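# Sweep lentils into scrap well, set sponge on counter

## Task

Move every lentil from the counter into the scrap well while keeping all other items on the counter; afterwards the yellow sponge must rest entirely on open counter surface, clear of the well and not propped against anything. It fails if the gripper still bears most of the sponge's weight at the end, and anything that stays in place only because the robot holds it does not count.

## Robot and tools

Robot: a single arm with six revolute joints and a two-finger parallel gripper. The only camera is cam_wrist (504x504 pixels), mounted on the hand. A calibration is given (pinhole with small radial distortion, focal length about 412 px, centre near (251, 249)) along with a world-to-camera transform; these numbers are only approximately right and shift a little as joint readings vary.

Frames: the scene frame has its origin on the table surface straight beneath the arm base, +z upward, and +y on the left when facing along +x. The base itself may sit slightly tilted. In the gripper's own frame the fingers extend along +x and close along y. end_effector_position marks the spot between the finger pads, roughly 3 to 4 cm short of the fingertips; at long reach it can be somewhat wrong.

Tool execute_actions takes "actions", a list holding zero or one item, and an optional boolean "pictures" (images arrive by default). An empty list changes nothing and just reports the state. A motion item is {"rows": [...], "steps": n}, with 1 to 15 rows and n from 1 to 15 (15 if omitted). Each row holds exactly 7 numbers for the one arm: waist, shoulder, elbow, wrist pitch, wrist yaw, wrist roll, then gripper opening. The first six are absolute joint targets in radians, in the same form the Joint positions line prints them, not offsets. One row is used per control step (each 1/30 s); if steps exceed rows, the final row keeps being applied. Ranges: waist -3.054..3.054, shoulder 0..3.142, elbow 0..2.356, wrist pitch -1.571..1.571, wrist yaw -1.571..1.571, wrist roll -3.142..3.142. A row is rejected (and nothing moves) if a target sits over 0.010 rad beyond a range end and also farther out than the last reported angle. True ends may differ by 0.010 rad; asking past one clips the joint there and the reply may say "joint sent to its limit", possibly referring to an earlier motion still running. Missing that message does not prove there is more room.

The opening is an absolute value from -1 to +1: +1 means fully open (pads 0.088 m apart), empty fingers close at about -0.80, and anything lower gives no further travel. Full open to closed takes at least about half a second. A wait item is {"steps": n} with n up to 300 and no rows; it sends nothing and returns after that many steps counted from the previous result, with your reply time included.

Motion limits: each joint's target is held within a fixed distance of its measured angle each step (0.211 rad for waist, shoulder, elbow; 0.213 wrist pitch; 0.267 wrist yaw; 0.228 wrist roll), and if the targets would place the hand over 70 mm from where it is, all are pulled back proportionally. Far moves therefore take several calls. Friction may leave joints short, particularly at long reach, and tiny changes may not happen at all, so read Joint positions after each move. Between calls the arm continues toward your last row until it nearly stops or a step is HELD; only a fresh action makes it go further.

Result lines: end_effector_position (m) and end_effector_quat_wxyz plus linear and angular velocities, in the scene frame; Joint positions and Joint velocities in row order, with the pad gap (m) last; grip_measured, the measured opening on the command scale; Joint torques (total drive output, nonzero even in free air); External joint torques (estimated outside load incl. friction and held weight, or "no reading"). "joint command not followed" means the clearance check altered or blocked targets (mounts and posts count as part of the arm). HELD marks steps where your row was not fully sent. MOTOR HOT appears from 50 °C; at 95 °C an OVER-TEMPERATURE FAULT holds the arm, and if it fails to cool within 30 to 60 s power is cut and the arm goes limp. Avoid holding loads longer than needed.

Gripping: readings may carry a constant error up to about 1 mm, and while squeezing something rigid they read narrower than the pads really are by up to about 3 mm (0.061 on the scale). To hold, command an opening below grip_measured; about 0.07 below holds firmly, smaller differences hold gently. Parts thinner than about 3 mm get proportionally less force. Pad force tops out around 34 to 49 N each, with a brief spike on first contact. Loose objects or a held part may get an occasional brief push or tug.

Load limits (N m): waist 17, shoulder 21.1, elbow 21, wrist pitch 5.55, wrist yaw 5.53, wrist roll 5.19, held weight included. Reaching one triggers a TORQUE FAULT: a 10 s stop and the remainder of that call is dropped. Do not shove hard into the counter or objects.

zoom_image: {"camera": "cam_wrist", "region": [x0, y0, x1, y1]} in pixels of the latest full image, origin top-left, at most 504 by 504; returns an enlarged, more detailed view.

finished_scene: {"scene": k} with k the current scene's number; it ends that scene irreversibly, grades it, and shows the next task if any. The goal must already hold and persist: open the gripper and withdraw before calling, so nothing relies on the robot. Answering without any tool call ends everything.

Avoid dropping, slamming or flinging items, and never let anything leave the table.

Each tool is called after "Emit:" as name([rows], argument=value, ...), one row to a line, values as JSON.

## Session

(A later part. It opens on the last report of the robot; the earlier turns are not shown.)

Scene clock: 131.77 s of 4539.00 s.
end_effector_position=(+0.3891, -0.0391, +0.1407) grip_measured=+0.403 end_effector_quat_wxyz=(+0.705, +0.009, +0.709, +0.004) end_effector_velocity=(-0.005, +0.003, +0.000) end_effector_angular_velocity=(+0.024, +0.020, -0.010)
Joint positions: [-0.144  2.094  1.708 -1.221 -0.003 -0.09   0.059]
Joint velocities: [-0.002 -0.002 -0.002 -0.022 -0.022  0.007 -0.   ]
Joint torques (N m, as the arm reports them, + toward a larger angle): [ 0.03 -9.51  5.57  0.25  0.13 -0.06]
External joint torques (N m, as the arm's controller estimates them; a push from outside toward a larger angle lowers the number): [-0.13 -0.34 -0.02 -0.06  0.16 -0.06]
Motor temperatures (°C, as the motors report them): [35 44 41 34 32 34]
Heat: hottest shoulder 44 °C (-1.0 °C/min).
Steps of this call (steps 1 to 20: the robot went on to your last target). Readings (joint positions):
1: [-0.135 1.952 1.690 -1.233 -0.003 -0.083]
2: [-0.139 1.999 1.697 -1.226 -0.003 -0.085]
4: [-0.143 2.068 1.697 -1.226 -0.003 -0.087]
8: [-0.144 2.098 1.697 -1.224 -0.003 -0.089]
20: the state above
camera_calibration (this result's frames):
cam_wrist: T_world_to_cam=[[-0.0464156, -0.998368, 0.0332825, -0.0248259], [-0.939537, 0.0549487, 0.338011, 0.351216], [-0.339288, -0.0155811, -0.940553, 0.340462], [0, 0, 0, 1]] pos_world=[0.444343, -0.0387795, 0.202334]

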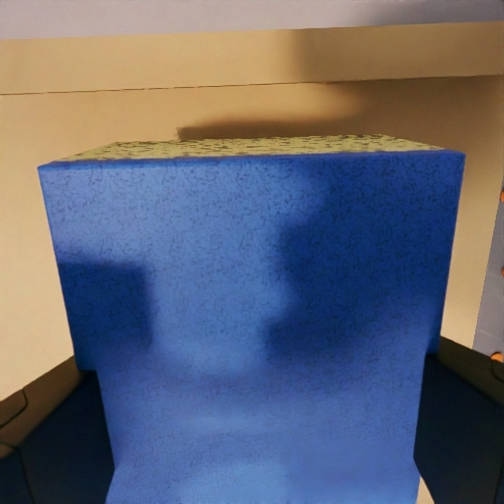

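Emit:
execute_actions([
  {"rows":[[-0.145,2.098,1.698,-1.205,0,-0.092,0.4],[-0.145,2.102,1.685,-1.19,0,-0.092,0.4],[-0.145,2.106,1.672,-1.175,0,-0.092,0.4],[-0.145,2.11,1.66,-1.16,0,-0.092,0.4],[-0.145,2.114,1.648,-1.145,0,-0.092,0.4],[-0.145,2.118,1.636,-1.13,0,-0.092,0.4],[-0.145,2.121,1.624,-1.115,0,-0.092,0.4],[-0.145,2.124,1.612,-1.1,0,-0.092,0.4],[-0.145,2.127,1.6,-1.086,0,-0.092,0.4]]},
])

Emit:
execute_actions([
  {"rows":[[-0.157,2.13,1.602,-1.087,0,-0.105,0.4],[-0.17,2.134,1.606,-1.088,0,-0.118,0.4],[-0.195,2.14,1.614,-1.091,0,-0.143,0.4],[-0.22,2.146,1.623,-1.094,0,-0.168,0.4],[-0.244,2.153,1.635,-1.098,0,-0.193,0.4],[-0.269,2.162,1.649,-1.103,0,-0.217,0.4],[-0.293,2.17,1.663,-1.108,0,-0.242,0.4],[-0.317,2.18,1.679,-1.114,0,-0.266,0.4],[-0.34,2.191,1.698,-1.12,0,-0.289,0.4],[-0.363,2.202,1.716,-1.127,0,-0.312,0.4],[-0.378,2.21,1.73,-1.132,0,-0.327,0.4],[-0.386,2.215,1.737,-1.135,0,-0.335,0.4]]},
], pictures=false)

Emit:
execute_actions([
  {"steps":6},
])

Scene clock: 140.80 s of 4539.00 s.
end_effector_position=(+0.3901, -0.0387, +0.1058) grip_measured=+0.403 end_effector_quat_wxyz=(+0.706, +0.009, +0.708, +0.004) end_effector_velocity=(+0.007, -0.001, +0.000) end_effector_angular_velocity=(+0.004, -0.037, +0.004)
Joint positions: [-0.144  2.121  1.608 -1.092 -0.003 -0.09   0.059]
Joint velocities: [-0.002 -0.002 -0.002  0.037 -0.007 -0.007 -0.   ]
Joint torques (N m, as the arm reports them, + toward a larger angle): [ 0.01 -8.72  4.35  0.35  0.11 -0.09]
External joint torques (N m, as the arm's controller estimates them; a push from outside toward a larger angle lowers the number): [-0.15  0.62 -1.22  0.01  0.14 -0.08]
Motor temperatures (°C, as the motors report them): [35 47 41 34 32 34]
Heat: hottest shoulder 47 °C (+2.0 °C/min).
Steps of this call (steps 1 to 15: the robot went on to your last target; steps 16 to 90: nothing new was sent; then 5.53 s passed at rest; steps 91 to 105: all 15 steps of this action). Readings (joint positions):
91: [-0.144 2.094 1.708 -1.219 -0.003 -0.090]
92: [-0.144 2.094 1.705 -1.210 -0.003 -0.090]
94: [-0.144 2.094 1.691 -1.186 -0.003 -0.090]
98: [-0.144 2.103 1.647 -1.133 -0.003 -0.090]
105: the state above
camera_calibration (this result's frames):
cam_wrist: T_world_to_cam=[[-0.0465261, -0.998359, 0.0333998, -0.0231579], [-0.940302, 0.0550566, 0.335858, 0.364425], [-0.337146, -0.0157797, -0.94132, 0.307281], [0, 0, 0, 1]] pos_world=[0.445191, -0.0383351, 0.167628]

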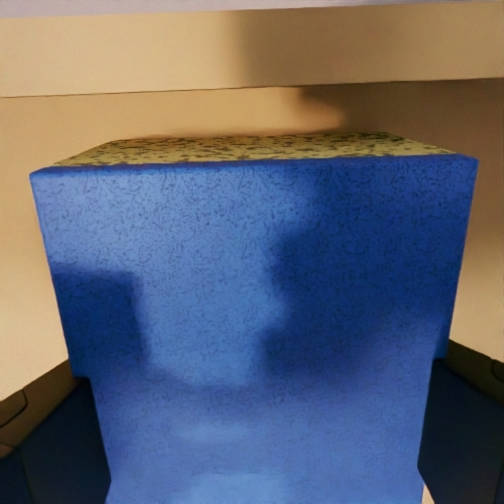

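Scene clock: 141.30 s of 4539.00 s.
end_effector_position=(+0.3879, -0.1402, +0.1038) grip_measured=+0.403 end_effector_quat_wxyz=(+0.708, +0.017, +0.706, +0.000) end_effector_velocity=(-0.024, -0.066, -0.009) end_effector_angular_velocity=(+0.022, +0.068, -0.042)
Joint positions: [-0.391  2.196  1.725 -1.129 -0.002 -0.321  0.059]
Joint velocities: [-0.168  0.066  0.076 -0.081  0.007 -0.125 -0.   ]
Joint torques (N m, as the arm reports them, + toward a larger angle): [ 1.87 -8.3   5.66  0.04  0.08 -0.11]
External joint torques (N m, as the arm's controller estimates them; a push from outside toward a larger angle lowers the number): [-0.09  1.5   0.1  -0.24  0.26 -0.08]
Motor temperatures (°C, as the motors report them): [35 47 42 34 32 34]
Heat: hottest shoulder 47 °C (+2.0 °C/min).
Steps of this call (steps 1 to 15: all 15 steps of this action). Readings (joint positions):
1: [-0.144 2.121 1.608 -1.090 -0.003 -0.094]
2: [-0.147 2.121 1.608 -1.090 -0.003 -0.101]
4: [-0.164 2.124 1.609 -1.090 -0.003 -0.130]
8: [-0.249 2.149 1.645 -1.103 -0.003 -0.215]
15: the state above

Scene clock: 141.50 s of 4539.00 s.
end_effector_position=(+0.3887, -0.1391, +0.1032) grip_measured=+0.403 end_effector_quat_wxyz=(+0.707, +0.013, +0.707, +0.005) end_effector_velocity=(+0.002, +0.008, +0.002) end_effector_angular_velocity=(+0.007, -0.001, +0.024)
Joint positions: [-0.388  2.2    1.73  -1.132 -0.002 -0.332  0.059]
Joint velocities: [ 0.017 -0.002  0.002 -0.007 -0.007 -0.007 -0.   ]
Joint torques (N m, as the arm reports them, + toward a larger angle): [ 0.29 -8.26  5.88  0.    0.1  -0.1 ]
External joint torques (N m, as the arm's controller estimates them; a push from outside toward a larger angle lowers the number): [ 0.32  1.69  0.28 -0.31  0.12 -0.1 ]
Motor temperatures (°C, as the motors report them): [35 47 42 34 32 34]
Heat: hottest shoulder 47 °C (+2.0 °C/min).
Steps of this call (steps 1 to 6: the robot went on to your last target). Readings (joint positions):
1: [-0.394 2.197 1.727 -1.131 -0.002 -0.324]
2: [-0.394 2.199 1.728 -1.131 -0.002 -0.327]
4: [-0.391 2.200 1.729 -1.132 -0.002 -0.330]
6: the state above
camera_calibration (this result's frames):
cam_wrist: T_world_to_cam=[[-0.04889, -0.99846, 0.0262259, -0.121777], [-0.941543, 0.054834, 0.332402, 0.370326], [-0.333328, -0.00844171, -0.942773, 0.30242], [0, 0, 0, 1]] pos_world=[0.443529, -0.139343, 0.165211]

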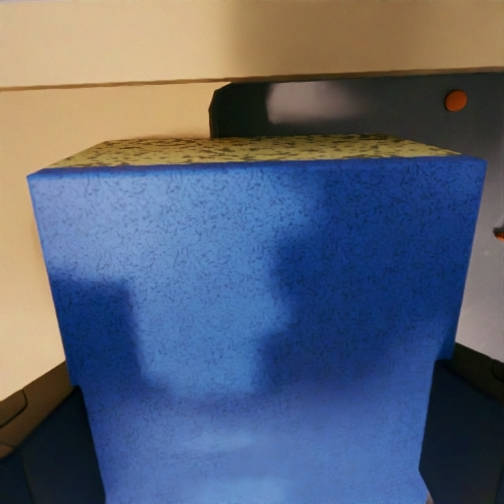

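Emit:
execute_actions([
  {"rows":[[-0.386,2.198,1.755,-1.155,0,-0.335,0.4],[-0.386,2.188,1.77,-1.175,0,-0.335,0.4],[-0.386,2.18,1.785,-1.195,0,-0.335,0.4],[-0.386,2.17,1.8,-1.215,0,-0.335,0.4],[-0.386,2.16,1.812,-1.235,0,-0.335,0.4],[-0.38,2.145,1.815,-1.25,0,-0.33,0.4],[-0.35,2.125,1.79,-1.245,0,-0.3,0.4],[-0.31,2.105,1.76,-1.235,0,-0.27,0.4],[-0.26,2.085,1.73,-1.225,0,-0.23,0.4],[-0.2,2.065,1.7,-1.215,0,-0.18,0.4],[-0.14,2.05,1.675,-1.21,0,-0.13,0.4],[-0.08,2.035,1.655,-1.2,0,-0.08,0.4],[-0.02,2.03,1.64,-1.195,0,-0.03,0.4],[0.04,2.03,1.635,-1.19,0,0.02,0.4],[0.1,2.03,1.63,-1.19,0,0.07,0.4]]},
], pictures=false)

Emit:
execute_actions([
  {"rows":[[0.15,2.035,1.63,-1.187,0,0.11,0.4],[0.19,2.04,1.63,-1.185,0,0.14,0.4],[0.215,2.045,1.63,-1.185,0,0.16,0.4],[0.224,2.045,1.63,-1.185,0,0.167,0.4]],"steps":10},
], pictures=false)

Emit:
execute_actions([
  {"rows":[[0.224,2.049,1.618,-1.171,0,0.167,0.4],[0.224,2.053,1.606,-1.157,0,0.167,0.4],[0.224,2.057,1.594,-1.143,0,0.167,0.4],[0.224,2.061,1.582,-1.129,0,0.167,0.4],[0.224,2.065,1.571,-1.115,0,0.167,0.4],[0.224,2.069,1.56,-1.101,0,0.167,0.4],[0.224,2.073,1.549,-1.088,0,0.167,0.4],[0.224,2.077,1.538,-1.075,0,0.167,0.4],[0.224,2.081,1.526,-1.062,0,0.167,0.4]]},
], pictures=false)

Emit:
execute_actions([
  {"rows":[[0.224,2.081,1.526,-1.062,0,0.167,0.47],[0.224,2.081,1.526,-1.062,0,0.167,0.55],[0.224,2.081,1.526,-1.062,0,0.167,0.65],[0.224,2.081,1.526,-1.062,0,0.167,1]],"steps":12},
], pictures=false)

Emit:
execute_actions([
  {"rows":[[0.224,2.066,1.548,-1.085,0,0.167,1],[0.224,2.058,1.568,-1.11,0,0.167,1],[0.224,2.052,1.588,-1.135,0,0.167,1],[0.224,2.046,1.608,-1.16,0,0.167,1],[0.224,2.038,1.628,-1.185,0,0.167,1],[0.224,2.03,1.65,-1.21,0,0.167,1],[0.224,2.02,1.675,-1.24,0,0.167,1],[0.224,2.0,1.7,-1.27,0,0.167,1],[0.21,1.96,1.73,-1.31,0,0.15,1],[0.18,1.91,1.76,-1.35,0,0.13,1],[0.13,1.84,1.79,-1.39,0,0.1,1],[0.07,1.76,1.82,-1.42,0,0.07,1],[0,1.67,1.85,-1.45,0,0.04,1],[-0.06,1.58,1.88,-1.48,0,0.02,1],[-0.1,1.5,1.9,-1.5,0,0,1]]},
], pictures=false)

Emit:
execute_actions([
  {"steps":20},
])

Scene clock: 157.10 s of 4539.00 s.
end_effector_position=(+0.3885, -0.0137, +0.1499) grip_measured=+0.403 end_effector_quat_wxyz=(+0.717, -0.006, +0.697, +0.012) end_effector_velocity=(-0.039, +0.666, -0.036) end_effector_angular_velocity=(+0.012, +0.109, +0.378)
Joint positions: [-0.076  2.051  1.678 -1.2    0.004 -0.056  0.059]
Joint velocities: [ 1.687 -0.12  -0.349  0.11  -0.022  1.311 -0.   ]
Joint torques (N m, as the arm reports them, + toward a larger angle): [ 0.29 -9.88  3.99  0.18 -0.07  0.04]
External joint torques (N m, as the arm's controller estimates them; a push from outside toward a larger angle lowers the number): [ 0.45 -1.21 -1.04 -0.05 -0.07  0.05]
Motor temperatures (°C, as the motors report them): [35 49 42 33 32 34]
Heat: hottest shoulder 49 °C (+6.1 °C/min).
Steps of this call (steps 1 to 30: the robot went on to your last target; steps 31 to 90: nothing new was sent; then 12.10 s passed at rest; steps 91 to 105: all 15 steps of this action). Readings (joint positions):
91: [-0.387 2.200 1.735 -1.139 -0.002 -0.332]
92: [-0.387 2.200 1.742 -1.150 -0.002 -0.332]
94: [-0.387 2.199 1.762 -1.179 -0.002 -0.332]
98: [-0.376 2.159 1.781 -1.225 0.001 -0.308]
105: the state above

Scene clock: 157.43 s of 4539.00 s.
end_effector_position=(+0.3657, +0.1081, +0.1414) grip_measured=+0.403 end_effector_quat_wxyz=(+0.707, -0.042, +0.704, +0.049) end_effector_velocity=(+0.013, -0.063, -0.004) end_effector_angular_velocity=(-0.022, +0.018, -0.239)
Joint positions: [ 0.24   2.049  1.639 -1.188 -0.005  0.158  0.059]
Joint velocities: [-0.159 -0.002 -0.017 -0.007  0.022  0.081  0.   ]
Joint torques (N m, as the arm reports them, + toward a larger angle): [-0.73 -9.5   4.57  0.37  0.18  0.06]
External joint torques (N m, as the arm's controller estimates them; a push from outside toward a larger angle lowers the number): [-0.54 -0.62 -1.04  0.05  0.14  0.06]
Motor temperatures (°C, as the motors report them): [35 49 42 33 32 34]
Heat: hottest shoulder 49 °C (+6.0 °C/min).
Steps of this call (steps 1 to 10: all 10 steps of this action). Readings (joint positions):
1: [-0.019 2.049 1.669 -1.198 0.004 -0.012]
2: [0.038 2.049 1.661 -1.194 0.004 0.029]
4: [0.146 2.049 1.647 -1.189 0.000 0.100]
8: [0.246 2.049 1.639 -1.189 -0.005 0.150]
10: the state above

Scene clock: 157.93 s of 4539.00 s.
end_effector_position=(+0.3649, +0.1001, +0.1060) grip_measured=+0.403 end_effector_quat_wxyz=(+0.704, -0.035, +0.709, +0.038) end_effector_velocity=(+0.004, +0.001, +0.000) end_effector_angular_velocity=(+0.013, -0.019, +0.005)
Joint positions: [ 0.222  2.075  1.533 -1.068 -0.002  0.165  0.059]
Joint velocities: [-0.002 -0.002 -0.002  0.022 -0.007 -0.007 -0.   ]
Joint torques (N m, as the arm reports them, + toward a larger angle): [ 0.21 -8.28  4.34  0.37  0.12  0.09]
External joint torques (N m, as the arm's controller estimates them; a push from outside toward a larger angle lowers the number): [ 0.17  0.92 -1.28  0.01  0.13  0.1 ]
Motor temperatures (°C, as the motors report them): [35 49 42 33 32 34]
Heat: hottest shoulder 49 °C (+6.1 °C/min).
Steps of this call (steps 1 to 15: all 15 steps of this action). Readings (joint positions):
1: [0.235 2.049 1.636 -1.183 -0.004 0.160]
2: [0.229 2.049 1.630 -1.175 -0.003 0.162]
4: [0.223 2.049 1.613 -1.154 -0.002 0.164]
8: [0.222 2.057 1.570 -1.105 -0.002 0.164]
15: the state above

Scene clock: 158.33 s of 4539.00 s.
end_effector_position=(+0.3655, +0.1003, +0.1059) grip_measured=+0.972 end_effector_quat_wxyz=(+0.705, -0.034, +0.707, +0.038) end_effector_velocity=(-0.002, -0.000, +0.002) end_effector_angular_velocity=(+0.007, +0.004, +0.005)
Joint positions: [ 0.222  2.075  1.533 -1.064 -0.002  0.165  0.087]
Joint velocities: [-0.002 -0.007 -0.002 -0.007 -0.007 -0.007  0.01 ]
Joint torques (N m, as the arm reports them, + toward a larger angle): [ 0.18 -8.38  4.55  0.31  0.13  0.1 ]
External joint torques (N m, as the arm's controller estimates them; a push from outside toward a larger angle lowers the number): [ 0.09  0.62 -0.98 -0.01  0.14  0.1 ]
Motor temperatures (°C, as the motors report them): [35 49 42 33 32 34]
Heat: hottest shoulder 49 °C (+6.0 °C/min).
Steps of this call (steps 1 to 12: all 12 steps of this action). Readings (joint positions):
1: [0.222 2.075 1.533 -1.066 -0.002 0.165]
2: [0.222 2.075 1.533 -1.065 -0.002 0.165]
4: [0.222 2.075 1.533 -1.065 -0.002 0.165]
8: [0.222 2.075 1.533 -1.065 -0.002 0.165]
12: the state above

Scene clock: 158.83 s of 4539.00 s.
end_effector_position=(+0.3579, +0.0535, +0.2500) grip_measured=+0.987 end_effector_quat_wxyz=(+0.760, -0.014, +0.648, +0.034) end_effector_velocity=(-0.057, -0.402, +0.493) end_effector_angular_velocity=(+0.100, -1.002, -0.566)
Joint positions: [ 0.106  1.847  1.787 -1.383 -0.002  0.083  0.087]
Joint velocities: [-1.043 -0.969  0.647 -0.608  0.007 -0.491  0.   ]
Joint torques (N m, as the arm reports them, + toward a larger angle): [-0.35 -8.56  5.45  0.02  0.07 -0.08]
External joint torques (N m, as the arm's controller estimates them; a push from outside toward a larger angle lowers the number): [-0.44 -0.96  0.17 -0.31  0.03 -0.09]
Motor temperatures (°C, as the motors report them): [35 49 42 33 32 34]
Heat: hottest shoulder 49 °C (+5.1 °C/min).
Steps of this call (steps 1 to 15: all 15 steps of this action). Readings (joint positions):
1: [0.222 2.075 1.533 -1.066 -0.002 0.165]
2: [0.222 2.075 1.539 -1.080 -0.002 0.165]
4: [0.222 2.074 1.561 -1.118 -0.002 0.165]
8: [0.222 2.049 1.637 -1.211 -0.002 0.165]
15: the state above

Scene clock: 159.50 s of 4539.00 s.
end_effector_position=(+0.2927, -0.0196, +0.3851) grip_measured=+0.987 end_effector_quat_wxyz=(+0.862, +0.020, +0.507, -0.019) end_effector_velocity=(-0.002, +0.000, +0.001) end_effector_angular_velocity=(+0.003, +0.002, +0.008)
Joint positions: [-0.097  1.5    1.904 -1.498  0.     0.003  0.087]
Joint velocities: [-0.002 -0.002  0.002 -0.007 -0.007 -0.007 -0.   ]
Joint torques (N m, as the arm reports them, + toward a larger angle): [-0.2  -4.8   4.71  0.8   0.03 -0.09]
External joint torques (N m, as the arm's controller estimates them; a push from outside toward a larger angle lowers the number): [-0.31 -0.26 -0.6  -0.35  0.05 -0.09]
Motor temperatures (°C, as the motors report them): [35 49 42 33 32 34]
Heat: hottest shoulder 49 °C (+5.0 °C/min).
Steps of this call (steps 1 to 20: the robot went on to your last target). Readings (joint positions):
1: [0.070 1.813 1.807 -1.401 -0.002 0.070]
2: [0.034 1.777 1.823 -1.418 -0.002 0.057]
4: [-0.029 1.700 1.848 -1.447 -0.001 0.037]
8: [-0.093 1.540 1.888 -1.486 0.000 0.011]
20: the state above
camera_calibration (this result's frames):
cam_wrist: T_world_to_cam=[[-0.111865, -0.993656, 0.0115869, 0.00971016], [-0.980159, 0.108411, -0.165939, 0.383934], [0.16363, -0.0299198, -0.986068, 0.407974], [0, 0, 0, 1]] pos_world=[0.310646, -0.0197676, 0.465887]

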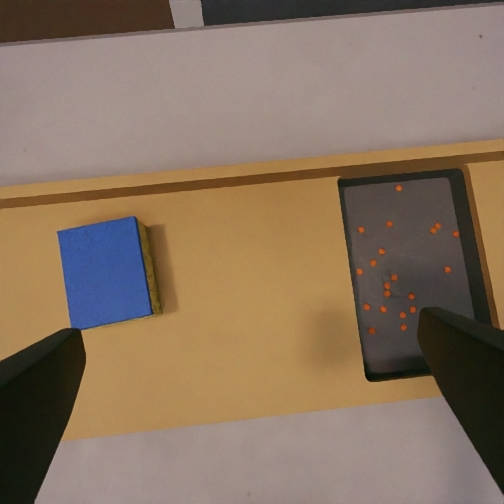

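Emit:
finished_scene(scene=2)

The scene is finished: the task was done.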